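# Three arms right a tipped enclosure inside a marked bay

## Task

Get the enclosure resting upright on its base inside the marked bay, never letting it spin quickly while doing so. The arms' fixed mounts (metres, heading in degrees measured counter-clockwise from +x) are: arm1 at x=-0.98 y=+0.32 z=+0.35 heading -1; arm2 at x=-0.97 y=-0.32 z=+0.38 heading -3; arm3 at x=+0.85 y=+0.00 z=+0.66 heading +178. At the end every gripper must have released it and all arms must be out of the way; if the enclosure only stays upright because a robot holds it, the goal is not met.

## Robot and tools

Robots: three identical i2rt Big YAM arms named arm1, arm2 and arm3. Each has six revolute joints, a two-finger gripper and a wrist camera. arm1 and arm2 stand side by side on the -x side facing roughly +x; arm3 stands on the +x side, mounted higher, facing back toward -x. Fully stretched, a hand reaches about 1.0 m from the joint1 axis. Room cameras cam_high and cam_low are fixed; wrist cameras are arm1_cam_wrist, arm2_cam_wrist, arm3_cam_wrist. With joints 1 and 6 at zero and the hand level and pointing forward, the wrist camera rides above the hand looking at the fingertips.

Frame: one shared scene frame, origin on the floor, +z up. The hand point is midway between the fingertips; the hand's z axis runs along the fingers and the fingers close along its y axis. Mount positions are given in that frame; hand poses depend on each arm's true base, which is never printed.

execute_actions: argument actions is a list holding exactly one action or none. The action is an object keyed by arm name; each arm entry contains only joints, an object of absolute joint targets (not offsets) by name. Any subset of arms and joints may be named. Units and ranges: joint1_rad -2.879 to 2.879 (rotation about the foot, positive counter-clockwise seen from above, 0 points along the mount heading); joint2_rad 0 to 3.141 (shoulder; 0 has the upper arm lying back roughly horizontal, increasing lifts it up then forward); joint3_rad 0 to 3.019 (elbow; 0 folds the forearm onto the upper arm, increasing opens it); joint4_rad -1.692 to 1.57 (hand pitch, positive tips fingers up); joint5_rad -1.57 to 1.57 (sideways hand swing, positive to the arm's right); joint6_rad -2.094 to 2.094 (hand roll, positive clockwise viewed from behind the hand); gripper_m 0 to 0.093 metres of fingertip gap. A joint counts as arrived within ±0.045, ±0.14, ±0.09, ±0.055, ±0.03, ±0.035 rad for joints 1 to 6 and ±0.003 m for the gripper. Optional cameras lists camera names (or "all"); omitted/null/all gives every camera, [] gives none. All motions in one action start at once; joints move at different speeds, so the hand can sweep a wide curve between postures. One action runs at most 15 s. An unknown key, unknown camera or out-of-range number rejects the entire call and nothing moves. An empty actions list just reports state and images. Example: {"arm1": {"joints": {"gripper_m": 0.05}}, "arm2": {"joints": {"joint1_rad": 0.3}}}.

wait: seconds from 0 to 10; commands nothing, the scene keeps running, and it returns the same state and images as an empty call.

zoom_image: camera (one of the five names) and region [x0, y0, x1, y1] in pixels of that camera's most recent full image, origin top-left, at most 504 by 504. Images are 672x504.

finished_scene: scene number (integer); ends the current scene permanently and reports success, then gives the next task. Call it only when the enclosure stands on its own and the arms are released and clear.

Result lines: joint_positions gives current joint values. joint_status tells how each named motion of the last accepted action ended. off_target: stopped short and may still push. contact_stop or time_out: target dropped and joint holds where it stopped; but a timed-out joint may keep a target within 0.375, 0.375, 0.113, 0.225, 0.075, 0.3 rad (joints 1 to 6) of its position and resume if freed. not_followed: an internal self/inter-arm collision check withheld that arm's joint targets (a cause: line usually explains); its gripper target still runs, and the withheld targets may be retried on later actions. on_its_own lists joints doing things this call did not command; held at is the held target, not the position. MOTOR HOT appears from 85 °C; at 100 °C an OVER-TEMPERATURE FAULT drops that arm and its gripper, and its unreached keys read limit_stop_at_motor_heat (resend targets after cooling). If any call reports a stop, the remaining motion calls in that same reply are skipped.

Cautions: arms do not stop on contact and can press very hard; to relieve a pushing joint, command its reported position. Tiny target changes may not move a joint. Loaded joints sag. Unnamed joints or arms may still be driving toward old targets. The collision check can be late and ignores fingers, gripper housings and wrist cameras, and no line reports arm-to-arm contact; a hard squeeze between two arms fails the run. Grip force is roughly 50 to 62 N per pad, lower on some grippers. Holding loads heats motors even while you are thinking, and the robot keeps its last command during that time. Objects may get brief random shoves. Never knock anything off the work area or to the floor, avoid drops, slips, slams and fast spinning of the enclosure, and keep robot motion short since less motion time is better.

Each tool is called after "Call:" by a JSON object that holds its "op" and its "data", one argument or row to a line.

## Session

Call:
{"op": "execute_actions", "data": {
  "actions": []
}}

Scene clock: 0.00 s.
Motor temperatures (°C, as the motors report them): arm1=[29 30 41 30 30 28] | arm2=[30 31 42 30 28 28] | arm3=[27 31 47 31 27 28]
arm1.joint_positions: joint1_rad=+0.299 joint2_rad=+0.613 joint3_rad=+1.425 joint4_rad=-1.146 joint5_rad=-0.310 joint6_rad=-0.513 gripper_m=+0.094
arm1.joint_status: not commanded
arm1.hand: x=-0.7623 y=+0.4323 z=+0.9534 quat_wxyz=(-0.581, +0.390, -0.712, -0.060) (m; scene frame)
arm2.joint_positions: joint1_rad=+0.250 joint2_rad=+0.472 joint3_rad=+1.452 joint4_rad=-1.250 joint5_rad=-0.086 joint6_rad=+0.259 gripper_m=+0.095
arm2.joint_status: not commanded
arm2.hand: x=-0.8140 y=-0.2721 z=+0.9964 quat_wxyz=(-0.581, +0.003, -0.796, -0.171) (m; scene frame)
arm3.joint_positions: joint1_rad=-0.028 joint2_rad=+0.529 joint3_rad=+1.420 joint4_rad=-1.426 joint5_rad=-0.105 joint6_rad=+0.414 gripper_m=+0.094
arm3.joint_status: not commanded
arm3.hand: x=+0.6725 y=-0.0067 z=+1.2093 quat_wxyz=(+0.130, +0.849, -0.180, -0.479) (m; scene frame)
pictures: arm1_cam_wrist, arm2_cam_wrist, arm3_cam_wrist, cam_high, cam_low
Images, in order (width x height): arm1_cam_wrist 672x504, arm2_cam_wrist 672x504, arm3_cam_wrist 672x504, cam_high 672x504, cam_low 672x504.

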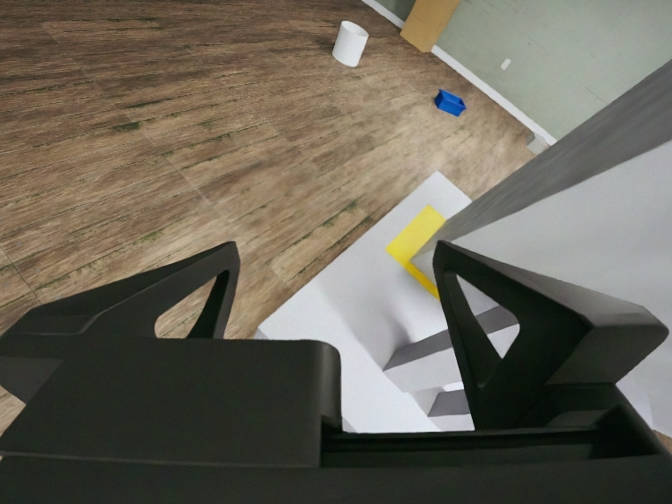

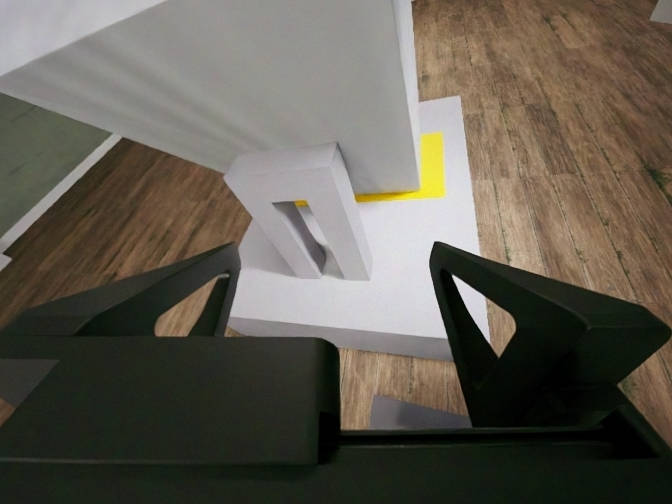

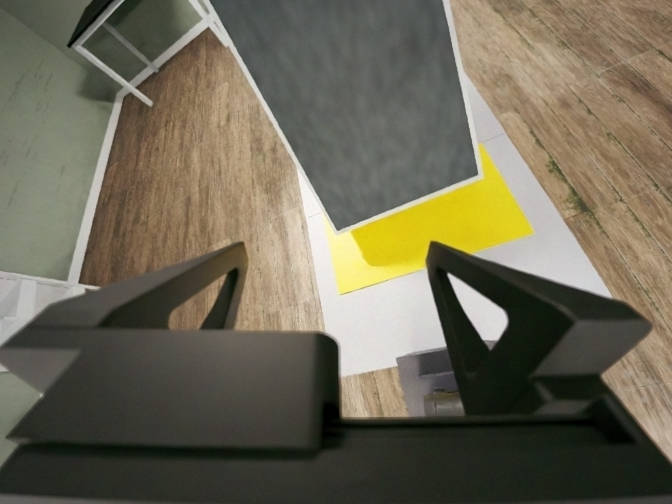

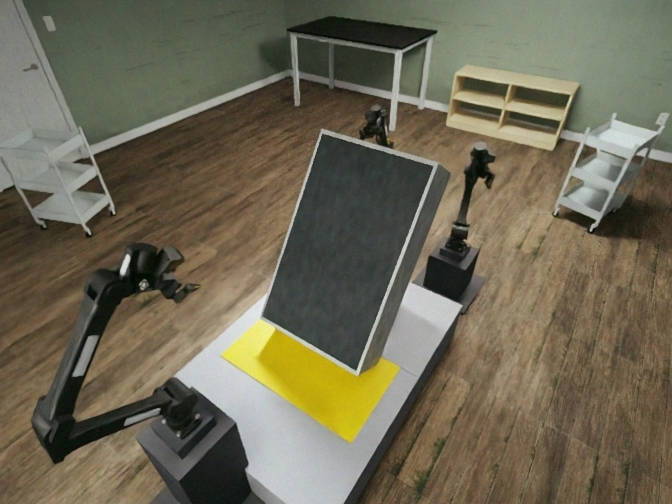

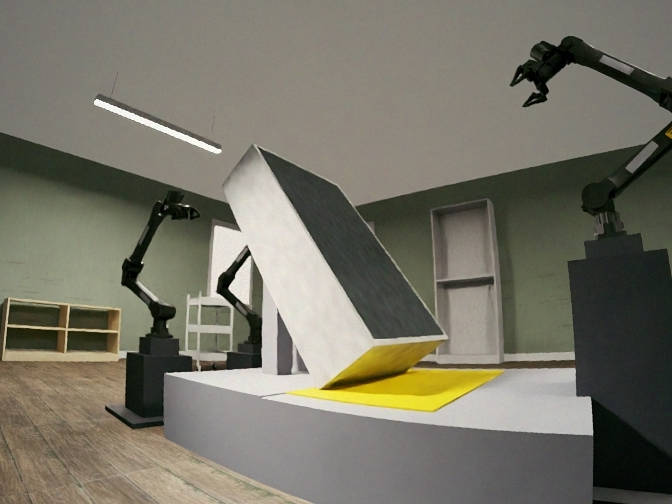

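Call:
{"op": "execute_actions", "data": {
  "actions": [
    {"arm1": {"joints": {"joint1_rad": -0.19, "joint2_rad": 0.815, "joint3_rad": 0.98, "joint4_rad": 0.43, "joint5_rad": 0.0, "joint6_rad": 0.0, "gripper_m": 0.0}}, "arm2": {"joints": {"joint1_rad": 0.265, "joint2_rad": 0.80, "joint3_rad": 0.91, "joint4_rad": 0.49, "joint5_rad": 0.0, "joint6_rad": 0.0, "gripper_m": 0.0}}, "arm3": {"joints": {"joint1_rad": 0.03, "joint2_rad": 0.45, "joint3_rad": 1.75, "joint4_rad": -1.2, "joint5_rad": 0.0, "joint6_rad": 0.0, "gripper_m": 0.0}}}
  ],
  "cameras": ["cam_low", "arm1_cam_wrist", "arm2_cam_wrist", "arm3_cam_wrist"]
}}

Scene clock: 26.40 s.
Motor temperatures (°C, as the motors report them): arm1=[29 30 46 30 30 28] | arm2=[30 31 46 30 28 28] | arm3=[27 31 52 31 27 28]
arm1.joint_positions: joint1_rad=-0.190 joint2_rad=+0.820 joint3_rad=+0.962 joint4_rad=+0.414 joint5_rad=-0.001 joint6_rad=-0.013 gripper_m=+0.001
arm1.joint_status: all done
arm1.hand: x=-0.5864 y=+0.2319 z=+0.9853 quat_wxyz=(-0.866, -0.050, -0.488, +0.098) (m; scene frame)
arm2.joint_positions: joint1_rad=+0.253 joint2_rad=+0.792 joint3_rad=+0.902 joint4_rad=+0.474 joint5_rad=-0.004 joint6_rad=+0.014 gripper_m=+0.001
arm2.joint_status: all done
arm2.hand: x=-0.5914 y=-0.2399 z=+1.0064 quat_wxyz=(-0.875, +0.047, -0.472, -0.097) (m; scene frame)
arm3.joint_positions: joint1_rad=+0.025 joint2_rad=+0.435 joint3_rad=+1.750 joint4_rad=-1.215 joint5_rad=-0.003 joint6_rad=+0.017 gripper_m=+0.001
arm3.joint_status: all done
arm3.hand: x=+0.8048 y=-0.0004 z=+1.4028 quat_wxyz=(+0.003, +0.671, -0.008, -0.741) (m; scene frame)
pictures: arm1_cam_wrist, arm2_cam_wrist, arm3_cam_wrist, cam_low
Images, in order (width x height): arm1_cam_wrist 672x504, arm2_cam_wrist 672x504, arm3_cam_wrist 672x504, cam_low 672x504.

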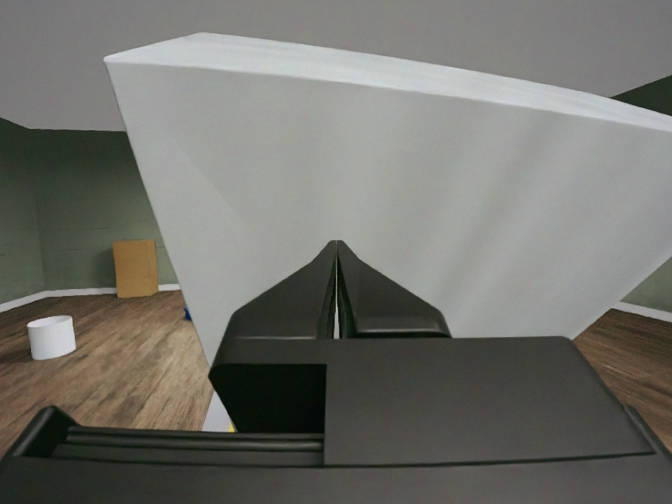

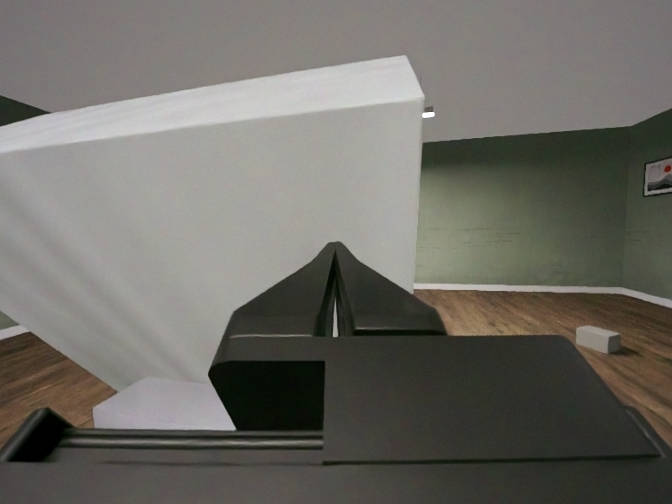

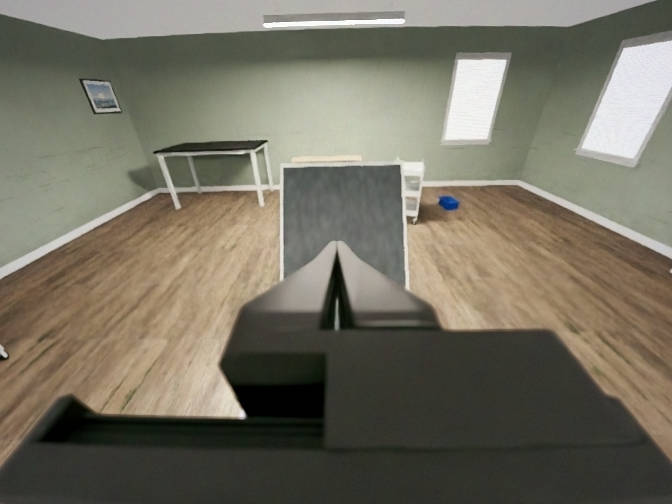

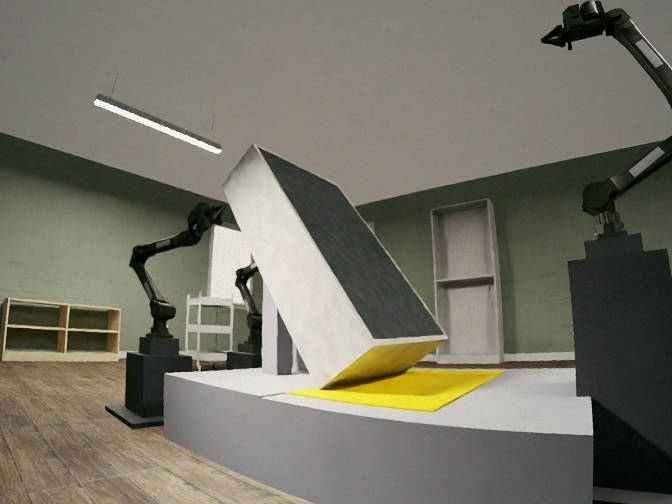

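Call:
{"op": "execute_actions", "data": {
  "actions": [
    {"arm1": {"joints": {"joint1_rad": -0.14, "joint2_rad": 1.148, "joint3_rad": 1.327, "joint4_rad": 0.36}}, "arm2": {"joints": {"joint1_rad": 0.34, "joint2_rad": 1.13, "joint3_rad": 1.26, "joint4_rad": 0.40}}}
  ],
  "cameras": ["cam_low", "arm1_cam_wrist", "arm2_cam_wrist"]
}}

Scene clock: 43.60 s.
Motor temperatures (°C, as the motors report them): arm1=[29 30 51 30 30 28] | arm2=[30 31 51 30 28 28] | arm3=[27 32 48 31 27 28]
arm1.joint_positions: joint1_rad=-0.137 joint2_rad=+1.075 joint3_rad=+1.228 joint4_rad=+0.368 joint5_rad=-0.008 joint6_rad=-0.012 gripper_m=+0.000
arm1.joint_status: joint3_rad time_out (moved +0.266 of +0.365); the others done
arm1.on_its_own: joint3_rad reads +1.228 and still pushes toward +1.327 since a time_out
arm1.hand: x=-0.4913 y=+0.2389 z=+1.0238 quat_wxyz=(-0.860, -0.036, -0.504, +0.072) (m; scene frame)
arm2.joint_positions: joint1_rad=+0.338 joint2_rad=+1.100 joint3_rad=+1.167 joint4_rad=+0.402 joint5_rad=-0.001 joint6_rad=+0.013 gripper_m=+0.001
arm2.joint_status: joint3_rad time_out (moved +0.265 of +0.358); the others done
arm2.on_its_own: joint3_rad reads +1.167 and still pushes toward +1.260 since a time_out
arm2.hand: x=-0.4823 y=-0.1737 z=+1.0164 quat_wxyz=(-0.842, +0.073, -0.519, -0.128) (m; scene frame)
arm3.joint_positions: joint1_rad=+0.025 joint2_rad=+0.435 joint3_rad=+1.750 joint4_rad=-1.215 joint5_rad=-0.003 joint6_rad=+0.017 gripper_m=+0.001
arm3.joint_status: not commanded
arm3.hand: x=+0.8048 y=-0.0004 z=+1.4028 quat_wxyz=(+0.003, +0.671, -0.008, -0.741) (m; scene frame)
pictures: arm1_cam_wrist, arm2_cam_wrist, cam_low
Images, in order (width x height): arm1_cam_wrist 672x504, arm2_cam_wrist 672x504, cam_low 672x504.

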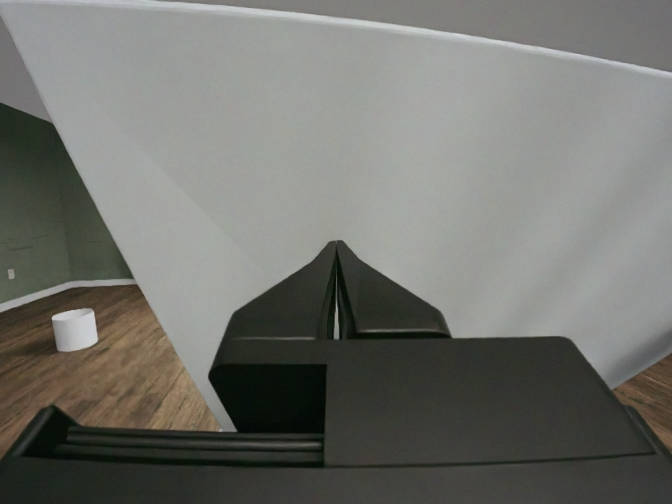

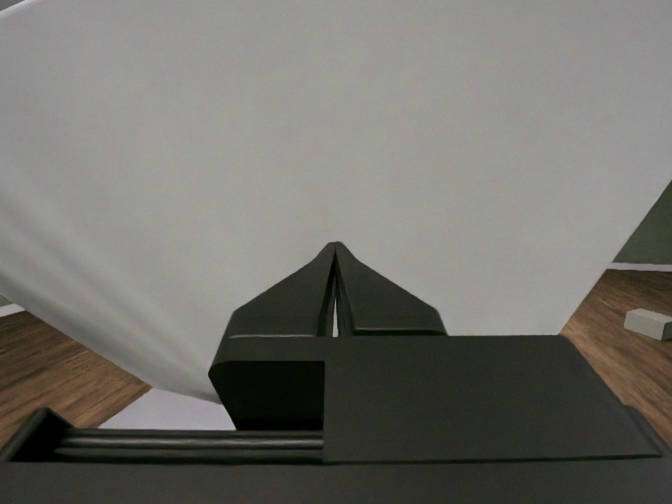

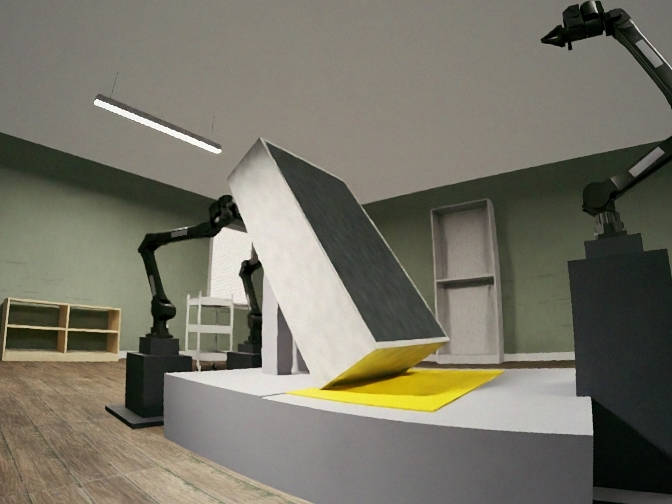

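Call:
{"op": "execute_actions", "data": {
  "actions": [
    {"arm1": {"joints": {"joint2_rad": 1.335, "joint3_rad": 1.64, "joint4_rad": 0.24}}, "arm2": {"joints": {"joint2_rad": 1.31, "joint3_rad": 1.56, "joint4_rad": 0.29}}}
  ],
  "cameras": ["cam_low"]
}}

Scene clock: 52.03 s.
Motor temperatures (°C, as the motors report them): arm1=[29 30 56 30 30 28] | arm2=[30 31 57 30 28 28] | arm3=[27 32 48 31 27 28]
arm1.joint_positions: joint1_rad=-0.125 joint2_rad=+1.305 joint3_rad=+1.568 joint4_rad=+0.219 joint5_rad=-0.005 joint6_rad=-0.012 gripper_m=+0.000
arm1.joint_status: all done
arm1.hand: x=-0.4083 y=+0.2319 z=+1.0732 quat_wxyz=(-0.850, -0.035, -0.521, +0.067) (m; scene frame)
arm2.joint_positions: joint1_rad=+0.338 joint2_rad=+1.324 joint3_rad=+1.495 joint4_rad=+0.294 joint5_rad=+0.000 joint6_rad=+0.013 gripper_m=+0.001
arm2.joint_status: all done
arm2.hand: x=-0.4054 y=-0.1511 z=+1.0709 quat_wxyz=(-0.841, +0.073, -0.521, -0.128) (m; scene frame)
arm3.joint_positions: joint1_rad=+0.025 joint2_rad=+0.435 joint3_rad=+1.750 joint4_rad=-1.215 joint5_rad=-0.003 joint6_rad=+0.017 gripper_m=+0.001
arm3.joint_status: not commanded
arm3.hand: x=+0.8048 y=-0.0004 z=+1.4028 quat_wxyz=(+0.003, +0.671, -0.008, -0.741) (m; scene frame)
pictures: cam_low
Images, in order (width x height): cam_low 672x504.

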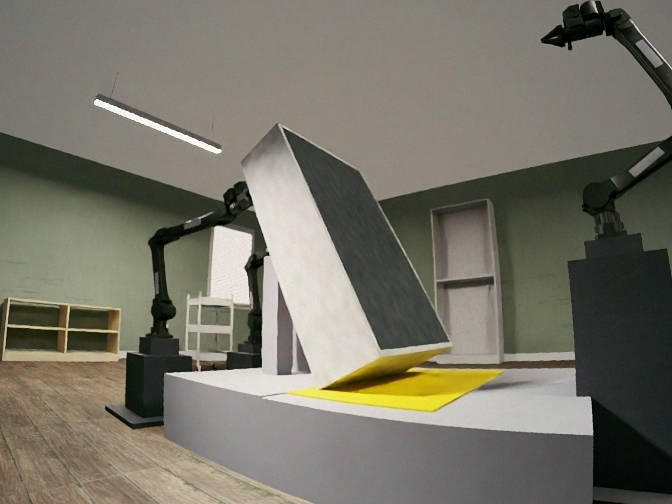

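Call:
{"op": "execute_actions", "data": {
  "actions": [
    {"arm1": {"joints": {"joint2_rad": 1.532, "joint3_rad": 1.92, "joint4_rad": 0.06}}, "arm2": {"joints": {"joint2_rad": 1.51, "joint3_rad": 1.83, "joint4_rad": 0.12}}, "arm3": {"joints": {"joint1_rad": -0.02, "joint2_rad": 1.71, "joint3_rad": 1.76, "joint4_rad": -0.05}}}
  ],
  "cameras": ["cam_low", "arm3_cam_wrist"]
}}

Scene clock: 72.00 s.
Motor temperatures (°C, as the motors report them): arm1=[29 30 59 30 30 28] | arm2=[30 32 60 30 28 28] | arm3=[27 32 48 31 27 28]
arm1.joint_positions: joint1_rad=-0.132 joint2_rad=+1.514 joint3_rad=+1.865 joint4_rad=+0.055 joint5_rad=-0.001 joint6_rad=-0.012 gripper_m=+0.001
arm1.joint_status: all done
arm1.hand: x=-0.3317 y=+0.2148 z=+1.0861 quat_wxyz=(-0.830, -0.041, -0.553, +0.069) (m; scene frame)
arm2.joint_positions: joint1_rad=+0.338 joint2_rad=+1.518 joint3_rad=+1.766 joint4_rad=+0.124 joint5_rad=+0.000 joint6_rad=+0.013 gripper_m=+0.001
arm2.joint_status: all done
arm2.hand: x=-0.3308 y=-0.1289 z=+1.0764 quat_wxyz=(-0.816, +0.078, -0.559, -0.124) (m; scene frame)
arm3.joint_positions: joint1_rad=-0.016 joint2_rad=+1.731 joint3_rad=+1.724 joint4_rad=-0.072 joint5_rad=-0.003 joint6_rad=+0.017 gripper_m=+0.001
arm3.joint_status: all done
arm3.hand: x=+0.0779 y=+0.0393 z=+1.1285 quat_wxyz=(-0.011, +0.734, -0.024, -0.678) (m; scene frame)
pictures: arm3_cam_wrist, cam_low
Images, in order (width x height): arm3_cam_wrist 672x504, cam_low 672x504.

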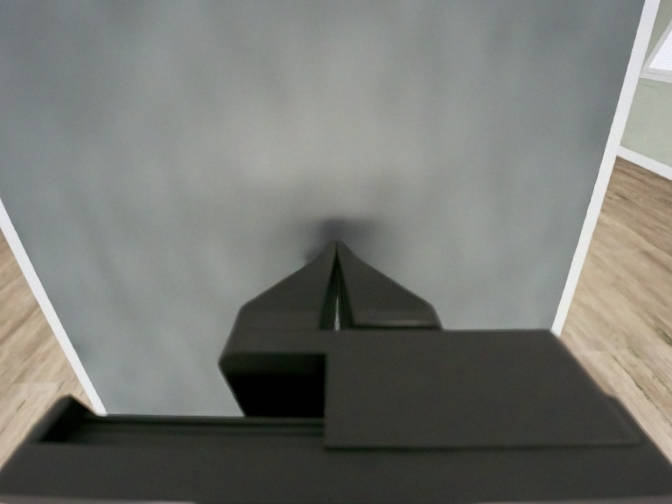

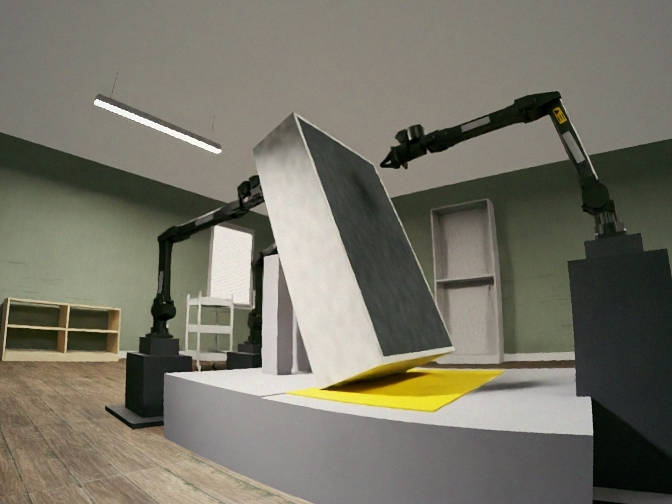

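Call:
{"op": "execute_actions", "data": {
  "actions": [
    {"arm1": {"joints": {"joint2_rad": 1.665, "joint3_rad": 2.11, "joint4_rad": -0.04}}, "arm2": {"joints": {"joint2_rad": 1.645, "joint3_rad": 2.02, "joint4_rad": 0.03}}, "arm3": {"joints": {"joint1_rad": 0.02, "joint2_rad": 1.82, "joint3_rad": 1.875, "joint4_rad": -0.05}}}
  ],
  "cameras": ["cam_low", "arm3_cam_wrist"]
}}

Scene clock: 90.30 s.
Motor temperatures (°C, as the motors report them): arm1=[29 31 58 30 30 28] | arm2=[30 33 61 30 28 28] | arm3=[27 35 57 31 27 28]
arm1.joint_positions: joint1_rad=-0.133 joint2_rad=+1.653 joint3_rad=+2.056 joint4_rad=-0.041 joint5_rad=-0.001 joint6_rad=-0.011 gripper_m=+0.001
arm1.joint_status: all done
arm1.hand: x=-0.2832 y=+0.2066 z=+1.0841 quat_wxyz=(-0.817, -0.042, -0.571, +0.068) (m; scene frame)
arm2.joint_positions: joint1_rad=+0.338 joint2_rad=+1.642 joint3_rad=+1.956 joint4_rad=+0.036 joint5_rad=+0.000 joint6_rad=+0.013 gripper_m=+0.001
arm2.joint_status: all done
arm2.hand: x=-0.2909 y=-0.1171 z=+1.0867 quat_wxyz=(-0.810, +0.079, -0.568, -0.123) (m; scene frame)
arm3.joint_positions: joint1_rad=+0.022 joint2_rad=+1.817 joint3_rad=+1.816 joint4_rad=-0.069 joint5_rad=-0.002 joint6_rad=+0.017 gripper_m=+0.001
arm3.joint_status: all done
arm3.hand: x=+0.0460 y=+0.0106 z=+1.1202 quat_wxyz=(+0.001, +0.732, -0.010, -0.682) (m; scene frame)
pictures: arm3_cam_wrist, cam_low
Images, in order (width x height): arm3_cam_wrist 672x504, cam_low 672x504.

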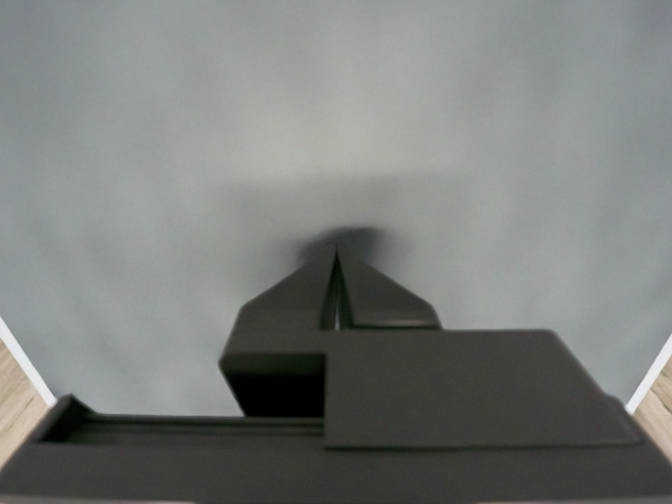

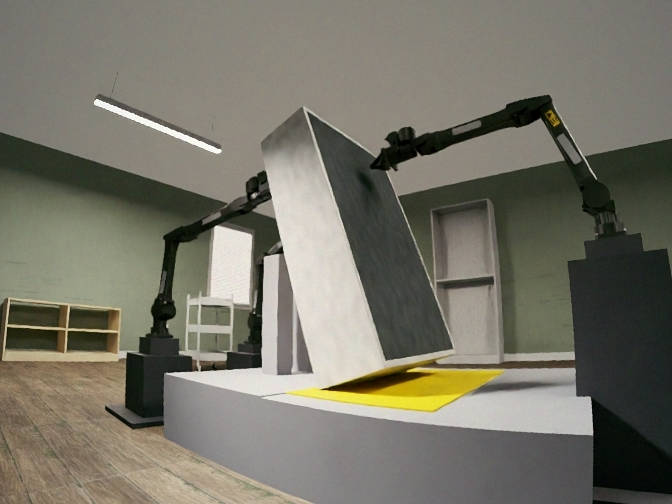

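Call:
{"op": "execute_actions", "data": {
  "actions": [
    {"arm1": {"joints": {"joint2_rad": 1.775, "joint3_rad": 2.28, "joint4_rad": -0.12}}, "arm2": {"joints": {"joint2_rad": 1.775, "joint3_rad": 2.21, "joint4_rad": -0.06}}}
  ],
  "cameras": ["cam_low", "arm3_cam_wrist"]
}}

Scene clock: 98.77 s.
Motor temperatures (°C, as the motors report them): arm1=[29 32 58 30 30 28] | arm2=[30 34 61 30 28 28] | arm3=[27 35 60 31 27 28]
arm1.joint_positions: joint1_rad=-0.133 joint2_rad=+1.759 joint3_rad=+2.224 joint4_rad=-0.119 joint5_rad=-0.002 joint6_rad=-0.011 gripper_m=+0.001
arm1.joint_status: all done
arm1.hand: x=-0.2537 y=+0.2017 z=+1.0895 quat_wxyz=(-0.813, -0.043, -0.577, +0.068) (m; scene frame)
arm2.joint_positions: joint1_rad=+0.338 joint2_rad=+1.770 joint3_rad=+2.146 joint4_rad=-0.054 joint5_rad=+0.000 joint6_rad=+0.013 gripper_m=+0.001
arm2.joint_status: all done
arm2.hand: x=-0.2512 y=-0.1053 z=+1.0868 quat_wxyz=(-0.802, +0.081, -0.580, -0.122) (m; scene frame)
arm3.joint_positions: joint1_rad=+0.022 joint2_rad=+1.813 joint3_rad=+1.820 joint4_rad=-0.068 joint5_rad=-0.002 joint6_rad=+0.016 gripper_m=+0.001
arm3.joint_status: not commanded
arm3.hand: x=+0.0474 y=+0.0105 z=+1.1266 quat_wxyz=(+0.001, +0.728, -0.010, -0.685) (m; scene frame)
pictures: arm3_cam_wrist, cam_low
Images, in order (width x height): arm3_cam_wrist 672x504, cam_low 672x504.

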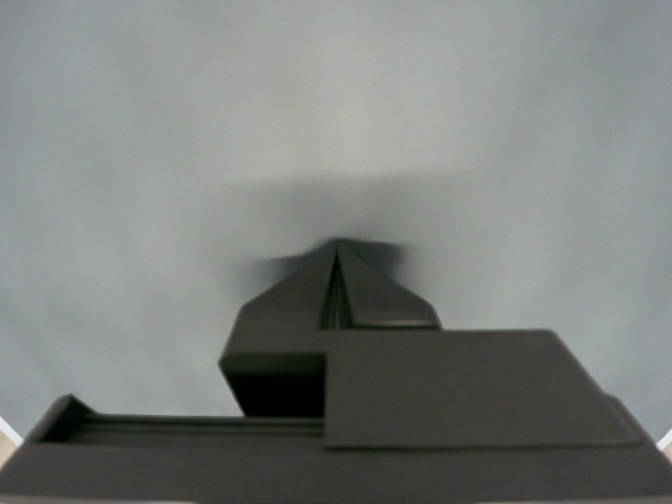

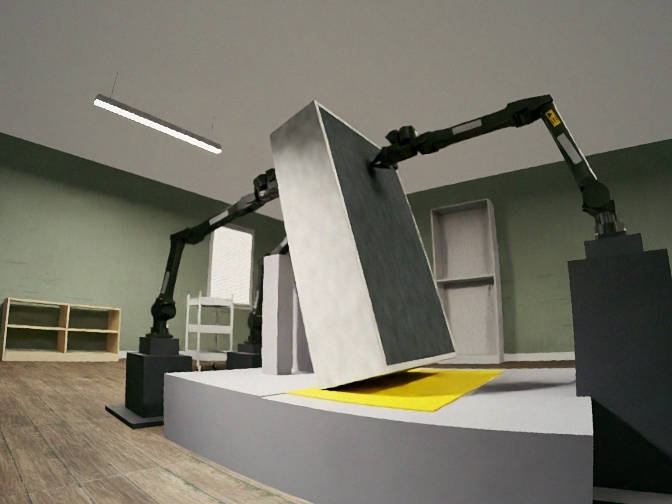

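Call:
{"op": "execute_actions", "data": {
  "actions": [
    {"arm1": {"joints": {"joint2_rad": 1.89, "joint3_rad": 2.45, "joint4_rad": -0.20}}, "arm2": {"joints": {"joint2_rad": 1.88, "joint3_rad": 2.37, "joint4_rad": -0.14}}, "arm3": {"joints": {"joint2_rad": 1.74, "joint3_rad": 1.79}}}
  ],
  "cameras": ["cam_low", "arm3_cam_wrist"]
}}

Scene clock: 108.80 s.
Motor temperatures (°C, as the motors report them): arm1=[29 33 58 30 30 28] | arm2=[30 34 62 30 28 28] | arm3=[27 36 62 31 27 28]
arm1.joint_positions: joint1_rad=-0.133 joint2_rad=+1.865 joint3_rad=+2.395 joint4_rad=-0.193 joint5_rad=-0.001 joint6_rad=-0.011 gripper_m=+0.001
arm1.joint_status: all done
arm1.hand: x=-0.2275 y=+0.1974 z=+1.0918 quat_wxyz=(-0.810, -0.043, -0.581, +0.068) (m; scene frame)
arm2.joint_positions: joint1_rad=+0.338 joint2_rad=+1.863 joint3_rad=+2.306 joint4_rad=-0.132 joint5_rad=+0.000 joint6_rad=+0.013 gripper_m=+0.001
arm2.joint_status: all done
arm2.hand: x=-0.2290 y=-0.0986 z=+1.0932 quat_wxyz=(-0.799, +0.082, -0.584, -0.121) (m; scene frame)
arm3.joint_positions: joint1_rad=+0.022 joint2_rad=+1.711 joint3_rad=+1.778 joint4_rad=-0.068 joint5_rad=-0.001 joint6_rad=+0.016 gripper_m=+0.001
arm3.joint_status: all done
arm3.hand: x=+0.0842 y=+0.0101 z=+1.1778 quat_wxyz=(+0.001, +0.708, -0.010, -0.706) (m; scene frame)
pictures: arm3_cam_wrist, cam_low
Images, in order (width x height): arm3_cam_wrist 672x504, cam_low 672x504.

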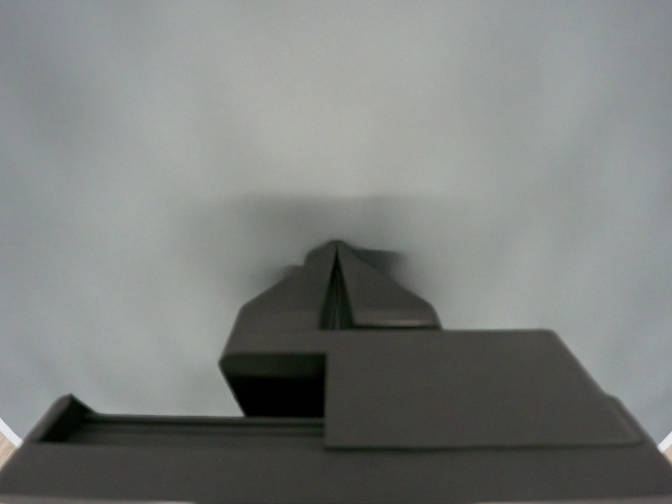

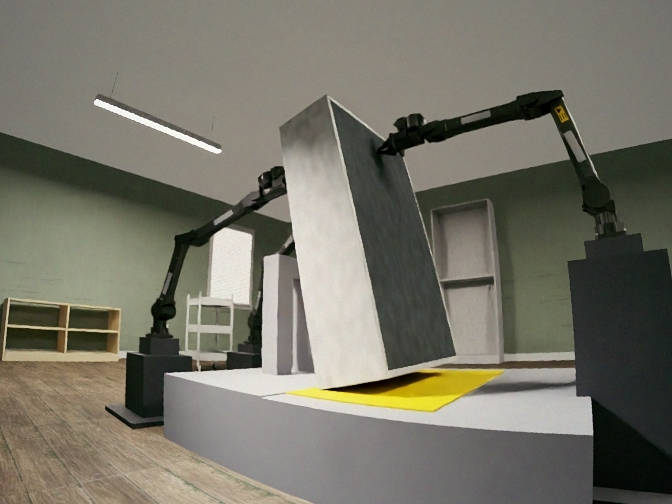

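Call:
{"op": "execute_actions", "data": {
  "actions": [
    {"arm1": {"joints": {"joint2_rad": 0.45, "joint3_rad": 1.75, "joint4_rad": -1.2}}, "arm2": {"joints": {"joint2_rad": 0.45, "joint3_rad": 1.75, "joint4_rad": -1.2}}, "arm3": {"joints": {"joint2_rad": 1.67, "joint3_rad": 1.67}}}
  ],
  "cameras": ["cam_low"]
}}

Scene clock: 118.77 s.
Motor temperatures (°C, as the motors report them): arm1=[29 34 57 30 30 28] | arm2=[30 35 60 30 28 28] | arm3=[27 35 59 31 27 28]
arm1.joint_positions: joint1_rad=-0.133 joint2_rad=+0.438 joint3_rad=+1.751 joint4_rad=-1.193 joint5_rad=-0.001 joint6_rad=-0.011 gripper_m=+0.001
arm1.joint_status: all done
arm1.hand: x=-0.9279 y=+0.3090 z=+1.1028 quat_wxyz=(-0.743, -0.049, -0.665, +0.062) (m; scene frame)
arm2.joint_positions: joint1_rad=+0.338 joint2_rad=+0.450 joint3_rad=+1.754 joint4_rad=-1.193 joint5_rad=+0.000 joint6_rad=+0.013 gripper_m=+0.001
arm2.joint_status: all done
arm2.hand: x=-0.9189 y=-0.3034 z=+1.1338 quat_wxyz=(-0.736, +0.092, -0.661, -0.112) (m; scene frame)
arm3.joint_positions: joint1_rad=+0.022 joint2_rad=+1.613 joint3_rad=+1.647 joint4_rad=-0.063 joint5_rad=-0.001 joint6_rad=+0.016 gripper_m=+0.001
arm3.joint_status: all done
arm3.hand: x=+0.1202 y=+0.0099 z=+1.1690 quat_wxyz=(+0.001, +0.717, -0.010, -0.697) (m; scene frame)
pictures: cam_low
Images, in order (width x height): cam_low 672x504.

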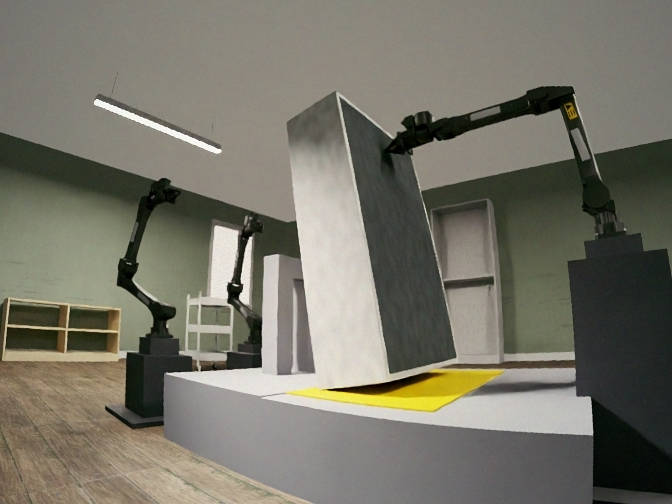

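Call:
{"op": "execute_actions", "data": {
  "actions": [
    {"arm3": {"joints": {"joint2_rad": 1.60, "joint3_rad": 1.58}}}
  ],
  "cameras": ["cam_low"]
}}

Scene clock: 126.07 s.
Motor temperatures (°C, as the motors report them): arm1=[29 33 53 30 30 28] | arm2=[30 34 55 30 28 28] | arm3=[27 35 59 31 27 28]
arm1.joint_positions: joint1_rad=-0.133 joint2_rad=+0.438 joint3_rad=+1.751 joint4_rad=-1.193 joint5_rad=-0.001 joint6_rad=-0.011 gripper_m=+0.001
arm1.joint_status: not commanded
arm1.hand: x=-0.9279 y=+0.3090 z=+1.1028 quat_wxyz=(-0.743, -0.049, -0.665, +0.062) (m; scene frame)
arm2.joint_positions: joint1_rad=+0.338 joint2_rad=+0.450 joint3_rad=+1.754 joint4_rad=-1.193 joint5_rad=+0.000 joint6_rad=+0.013 gripper_m=+0.001
arm2.joint_status: not commanded
arm2.hand: x=-0.9189 y=-0.3034 z=+1.1338 quat_wxyz=(-0.736, +0.092, -0.661, -0.112) (m; scene frame)
arm3.joint_positions: joint1_rad=+0.021 joint2_rad=+1.519 joint3_rad=+1.542 joint4_rad=-0.082 joint5_rad=+0.000 joint6_rad=+0.016 gripper_m=+0.001
arm3.joint_status: all done
arm3.hand: x=+0.1559 y=+0.0103 z=+1.1632 quat_wxyz=(+0.000, +0.728, -0.011, -0.686) (m; scene frame)
pictures: cam_low
Images, in order (width x height): cam_low 672x504.

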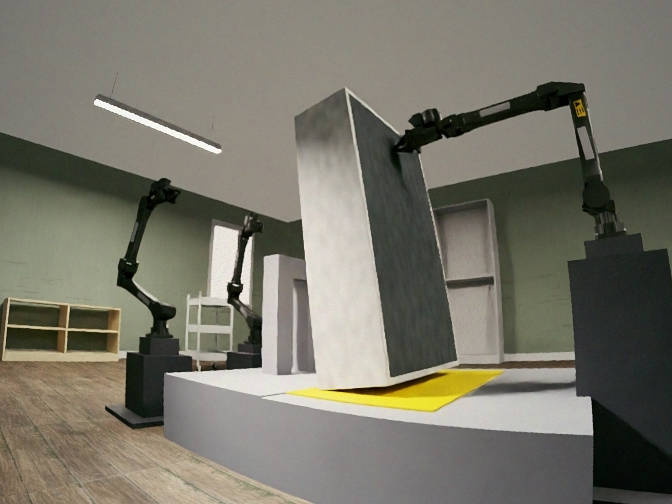

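Call:
{"op": "execute_actions", "data": {
  "actions": [
    {"arm3": {"joints": {"joint2_rad": 1.53, "joint3_rad": 1.495}}}
  ],
  "cameras": ["cam_low"]
}}

Scene clock: 132.50 s.
Motor temperatures (°C, as the motors report them): arm1=[29 33 51 30 30 28] | arm2=[30 33 52 30 28 28] | arm3=[27 34 60 31 27 28]
arm1.joint_positions: joint1_rad=-0.133 joint2_rad=+0.438 joint3_rad=+1.751 joint4_rad=-1.193 joint5_rad=-0.001 joint6_rad=-0.011 gripper_m=+0.001
arm1.joint_status: not commanded
arm1.hand: x=-0.9279 y=+0.3090 z=+1.1028 quat_wxyz=(-0.743, -0.049, -0.665, +0.062) (m; scene frame)
arm2.joint_positions: joint1_rad=+0.338 joint2_rad=+0.450 joint3_rad=+1.754 joint4_rad=-1.193 joint5_rad=+0.000 joint6_rad=+0.013 gripper_m=+0.001
arm2.joint_status: not commanded
arm2.hand: x=-0.9189 y=-0.3034 z=+1.1338 quat_wxyz=(-0.736, +0.092, -0.661, -0.112) (m; scene frame)
arm3.joint_positions: joint1_rad=+0.019 joint2_rad=+1.434 joint3_rad=+1.445 joint4_rad=-0.090 joint5_rad=+0.000 joint6_rad=+0.016 gripper_m=+0.001
arm3.joint_status: all done
arm3.hand: x=+0.1888 y=+0.0109 z=+1.1567 quat_wxyz=(-0.001, +0.734, -0.011, -0.679) (m; scene frame)
pictures: cam_low
Images, in order (width x height): cam_low 672x504.

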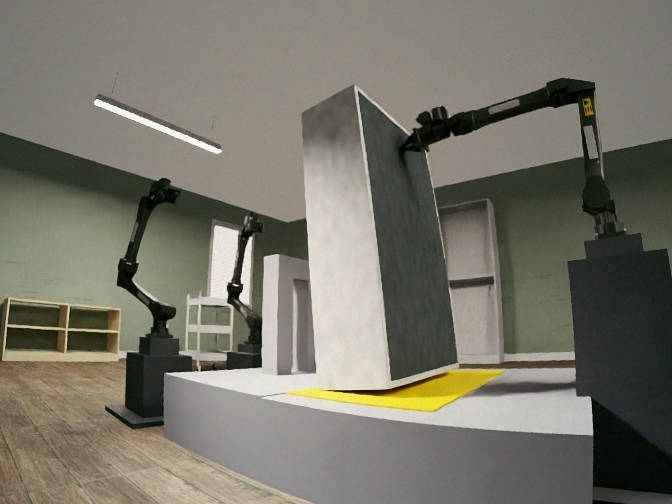

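Call:
{"op": "execute_actions", "data": {
  "actions": [
    {"arm3": {"joints": {"joint2_rad": 1.46, "joint3_rad": 1.415}}}
  ],
  "cameras": ["cam_low"]
}}

Scene clock: 147.17 s.
Motor temperatures (°C, as the motors report them): arm1=[29 32 48 30 30 28] | arm2=[30 33 48 30 27 28] | arm3=[27 33 63 32 27 28]
arm1.joint_positions: joint1_rad=-0.133 joint2_rad=+0.438 joint3_rad=+1.751 joint4_rad=-1.193 joint5_rad=-0.001 joint6_rad=-0.011 gripper_m=+0.001
arm1.joint_status: not commanded
arm1.hand: x=-0.9279 y=+0.3090 z=+1.1028 quat_wxyz=(-0.743, -0.049, -0.665, +0.062) (m; scene frame)
arm2.joint_positions: joint1_rad=+0.338 joint2_rad=+0.450 joint3_rad=+1.754 joint4_rad=-1.193 joint5_rad=+0.000 joint6_rad=+0.013 gripper_m=+0.001
arm2.joint_status: not commanded
arm2.hand: x=-0.9189 y=-0.3034 z=+1.1338 quat_wxyz=(-0.736, +0.092, -0.661, -0.112) (m; scene frame)
arm3.joint_positions: joint1_rad=+0.018 joint2_rad=+1.351 joint3_rad=+1.355 joint4_rad=-0.101 joint5_rad=+0.001 joint6_rad=+0.016 gripper_m=+0.001
arm3.joint_status: all done
arm3.hand: x=+0.2212 y=+0.0112 z=+1.1496 quat_wxyz=(-0.001, +0.740, -0.012, -0.672) (m; scene frame)
pictures: cam_low
Images, in order (width x height): cam_low 672x504.

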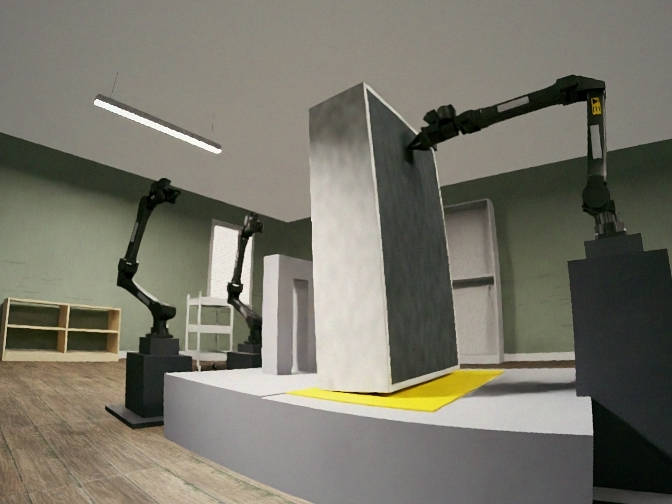

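Call:
{"op": "execute_actions", "data": {
  "actions": [
    {"arm3": {"joints": {"joint2_rad": 1.395, "joint3_rad": 1.345}}}
  ],
  "cameras": ["cam_low"]
}}

Scene clock: 152.33 s.
Motor temperatures (°C, as the motors report them): arm1=[29 32 47 30 30 28] | arm2=[30 33 47 30 27 28] | arm3=[27 33 64 32 27 28]
arm1.joint_positions: joint1_rad=-0.133 joint2_rad=+0.438 joint3_rad=+1.751 joint4_rad=-1.193 joint5_rad=-0.001 joint6_rad=-0.011 gripper_m=+0.001
arm1.joint_status: not commanded
arm1.hand: x=-0.9279 y=+0.3090 z=+1.1028 quat_wxyz=(-0.743, -0.049, -0.665, +0.062) (m; scene frame)
arm2.joint_positions: joint1_rad=+0.338 joint2_rad=+0.450 joint3_rad=+1.754 joint4_rad=-1.193 joint5_rad=+0.000 joint6_rad=+0.013 gripper_m=+0.001
arm2.joint_status: not commanded
arm2.hand: x=-0.9189 y=-0.3034 z=+1.1338 quat_wxyz=(-0.736, +0.092, -0.661, -0.112) (m; scene frame)
arm3.joint_positions: joint1_rad=+0.016 joint2_rad=+1.274 joint3_rad=+1.275 joint4_rad=-0.112 joint5_rad=+0.001 joint6_rad=+0.016 gripper_m=+0.001
arm3.joint_status: all done
arm3.hand: x=+0.2508 y=+0.0117 z=+1.1423 quat_wxyz=(-0.002, +0.745, -0.013, -0.667) (m; scene frame)
pictures: cam_low
Images, in order (width x height): cam_low 672x504.

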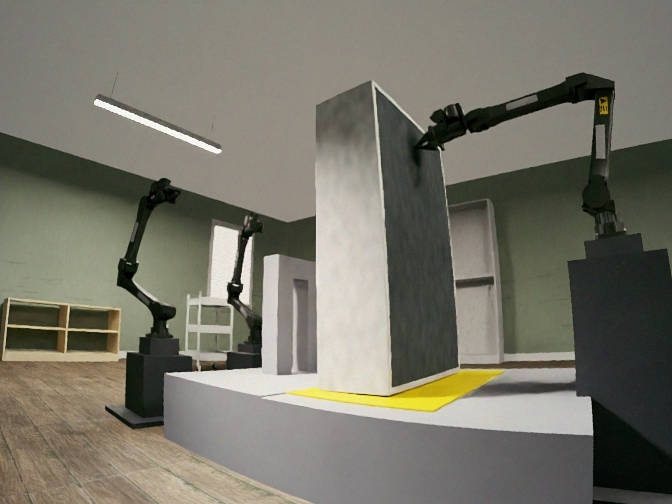

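Call:
{"op": "execute_actions", "data": {
  "actions": [
    {"arm3": {"joints": {"joint2_rad": 1.335, "joint3_rad": 1.285}}}
  ],
  "cameras": ["cam_low"]
}}

Scene clock: 161.53 s.
Motor temperatures (°C, as the motors report them): arm1=[29 32 46 30 30 28] | arm2=[30 33 47 30 27 28] | arm3=[27 32 67 32 27 28]
arm1.joint_positions: joint1_rad=-0.133 joint2_rad=+0.438 joint3_rad=+1.751 joint4_rad=-1.193 joint5_rad=-0.001 joint6_rad=-0.011 gripper_m=+0.001
arm1.joint_status: not commanded
arm1.hand: x=-0.9279 y=+0.3090 z=+1.1028 quat_wxyz=(-0.743, -0.049, -0.665, +0.062) (m; scene frame)
arm2.joint_positions: joint1_rad=+0.338 joint2_rad=+0.450 joint3_rad=+1.754 joint4_rad=-1.193 joint5_rad=+0.000 joint6_rad=+0.013 gripper_m=+0.001
arm2.joint_status: not commanded
arm2.hand: x=-0.9189 y=-0.3034 z=+1.1338 quat_wxyz=(-0.736, +0.092, -0.661, -0.112) (m; scene frame)
arm3.joint_positions: joint1_rad=+0.015 joint2_rad=+1.215 joint3_rad=+1.211 joint4_rad=-0.114 joint5_rad=+0.003 joint6_rad=+0.016 gripper_m=+0.001
arm3.joint_status: all done
arm3.hand: x=+0.2737 y=+0.0122 z=+1.1358 quat_wxyz=(-0.003, +0.747, -0.014, -0.664) (m; scene frame)
pictures: cam_low
Images, in order (width x height): cam_low 672x504.

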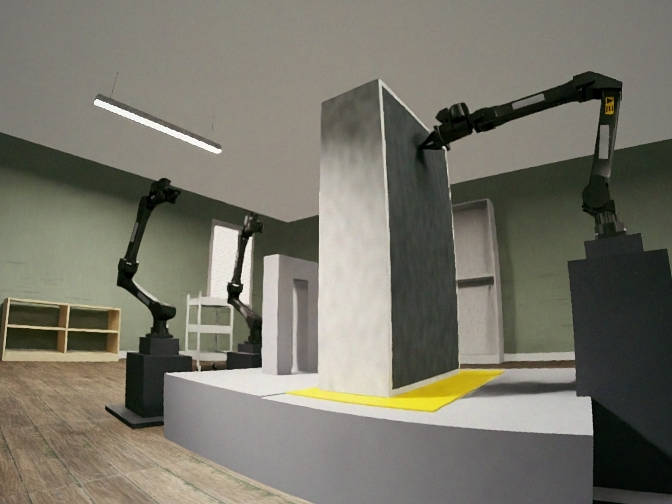

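Call:
{"op": "execute_actions", "data": {
  "actions": [
    {"arm3": {"joints": {"joint2_rad": 1.28, "joint3_rad": 1.235}}}
  ],
  "cameras": ["cam_low"]
}}

Scene clock: 172.87 s.
Motor temperatures (°C, as the motors report them): arm1=[29 32 46 30 30 28] | arm2=[30 33 46 30 27 28] | arm3=[27 32 69 32 27 28]
arm1.joint_positions: joint1_rad=-0.133 joint2_rad=+0.438 joint3_rad=+1.751 joint4_rad=-1.193 joint5_rad=-0.001 joint6_rad=-0.011 gripper_m=+0.001
arm1.joint_status: not commanded
arm1.hand: x=-0.9279 y=+0.3090 z=+1.1028 quat_wxyz=(-0.743, -0.049, -0.665, +0.062) (m; scene frame)
arm2.joint_positions: joint1_rad=+0.338 joint2_rad=+0.450 joint3_rad=+1.754 joint4_rad=-1.193 joint5_rad=+0.000 joint6_rad=+0.013 gripper_m=+0.001
arm2.joint_status: not commanded
arm2.hand: x=-0.9189 y=-0.3034 z=+1.1338 quat_wxyz=(-0.736, +0.092, -0.661, -0.112) (m; scene frame)
arm3.joint_positions: joint1_rad=+0.015 joint2_rad=+1.211 joint3_rad=+1.207 joint4_rad=-0.112 joint5_rad=+0.003 joint6_rad=+0.016 gripper_m=+0.001
arm3.joint_status: all done
arm3.hand: x=+0.2750 y=+0.0122 z=+1.1355 quat_wxyz=(-0.003, +0.747, -0.014, -0.665) (m; scene frame)
pictures: cam_low
Images, in order (width x height): cam_low 672x504.

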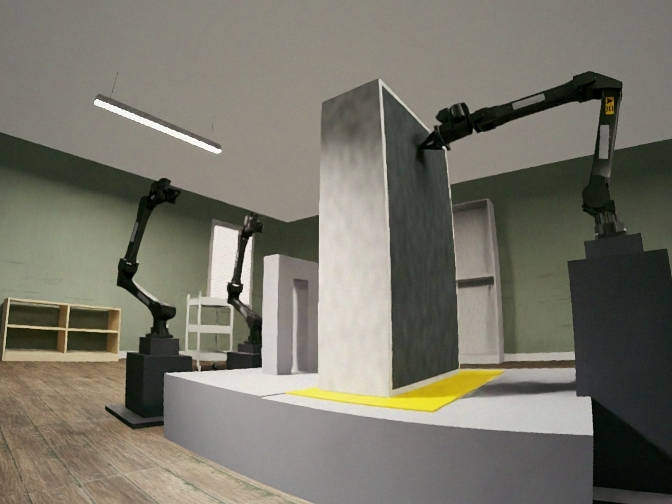

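The hand has stopped following, so the enclosure is resting on its base. I'm moving arm3 clear now.

Call:
{"op": "execute_actions", "data": {
  "actions": [
    {"arm3": {"joints": {"joint2_rad": 0.45, "joint3_rad": 1.75, "joint4_rad": -1.2}}}
  ],
  "cameras": ["cam_low", "cam_high"]
}}

Scene clock: 181.17 s.
Motor temperatures (°C, as the motors report them): arm1=[29 32 45 30 30 28] | arm2=[30 33 46 30 27 28] | arm3=[27 32 66 32 27 28]
arm1.joint_positions: joint1_rad=-0.133 joint2_rad=+0.438 joint3_rad=+1.751 joint4_rad=-1.193 joint5_rad=-0.001 joint6_rad=-0.011 gripper_m=+0.001
arm1.joint_status: not commanded
arm1.hand: x=-0.9279 y=+0.3090 z=+1.1028 quat_wxyz=(-0.743, -0.049, -0.665, +0.062) (m; scene frame)
arm2.joint_positions: joint1_rad=+0.338 joint2_rad=+0.450 joint3_rad=+1.754 joint4_rad=-1.193 joint5_rad=+0.000 joint6_rad=+0.013 gripper_m=+0.001
arm2.joint_status: not commanded
arm2.hand: x=-0.9189 y=-0.3034 z=+1.1338 quat_wxyz=(-0.736, +0.092, -0.661, -0.112) (m; scene frame)
arm3.joint_positions: joint1_rad=+0.015 joint2_rad=+0.449 joint3_rad=+1.732 joint4_rad=-1.193 joint5_rad=+0.003 joint6_rad=+0.016 gripper_m=+0.001
arm3.joint_status: all done
arm3.hand: x=+0.7898 y=+0.0013 z=+1.4014 quat_wxyz=(-0.003, +0.675, -0.013, -0.738) (m; scene frame)
pictures: cam_high, cam_low
Images, in order (width x height): cam_high 672x504, cam_low 672x504.

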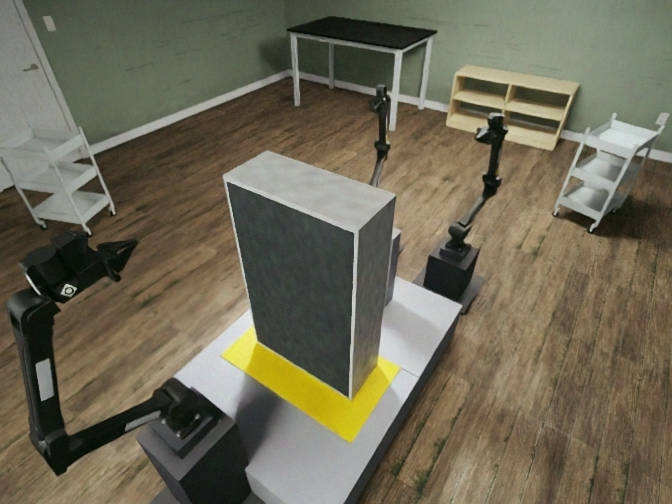

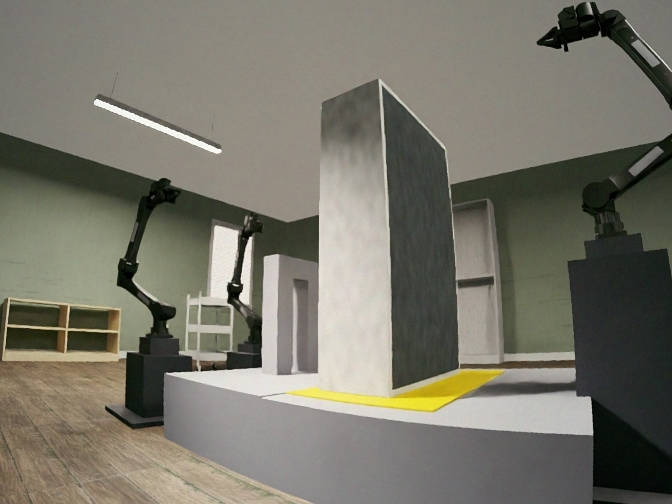

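Call:
{"op": "zoom_image", "data": {
  "camera": "cam_low",
  "region": [260, 330, 520, 430]
}}

Call:
{"op": "zoom_image", "data": {
  "camera": "cam_high",
  "region": [200, 300, 420, 460]
}}

Region (260, 330, 520, 430) of cam_low's 672x504 image, scaled by 1.938, with more detail than that image has; it fills the top 194 rows of this view, and the rest is white.

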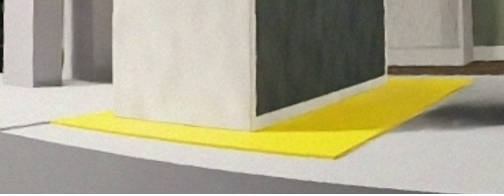

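Region (200, 300, 420, 460) of cam_high's 672x504 image, scaled by 2.291, with more detail than that image has; it fills the top 367 rows of this view, and the rest is white.

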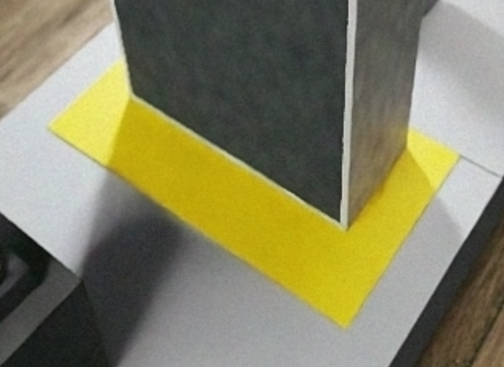

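The enclosure is upright with its base inside the yellow bay, and all three arms are clear.

Call:
{"op": "finished_scene", "data": {
  "scene": 2
}}

The scene is finished: the task was done.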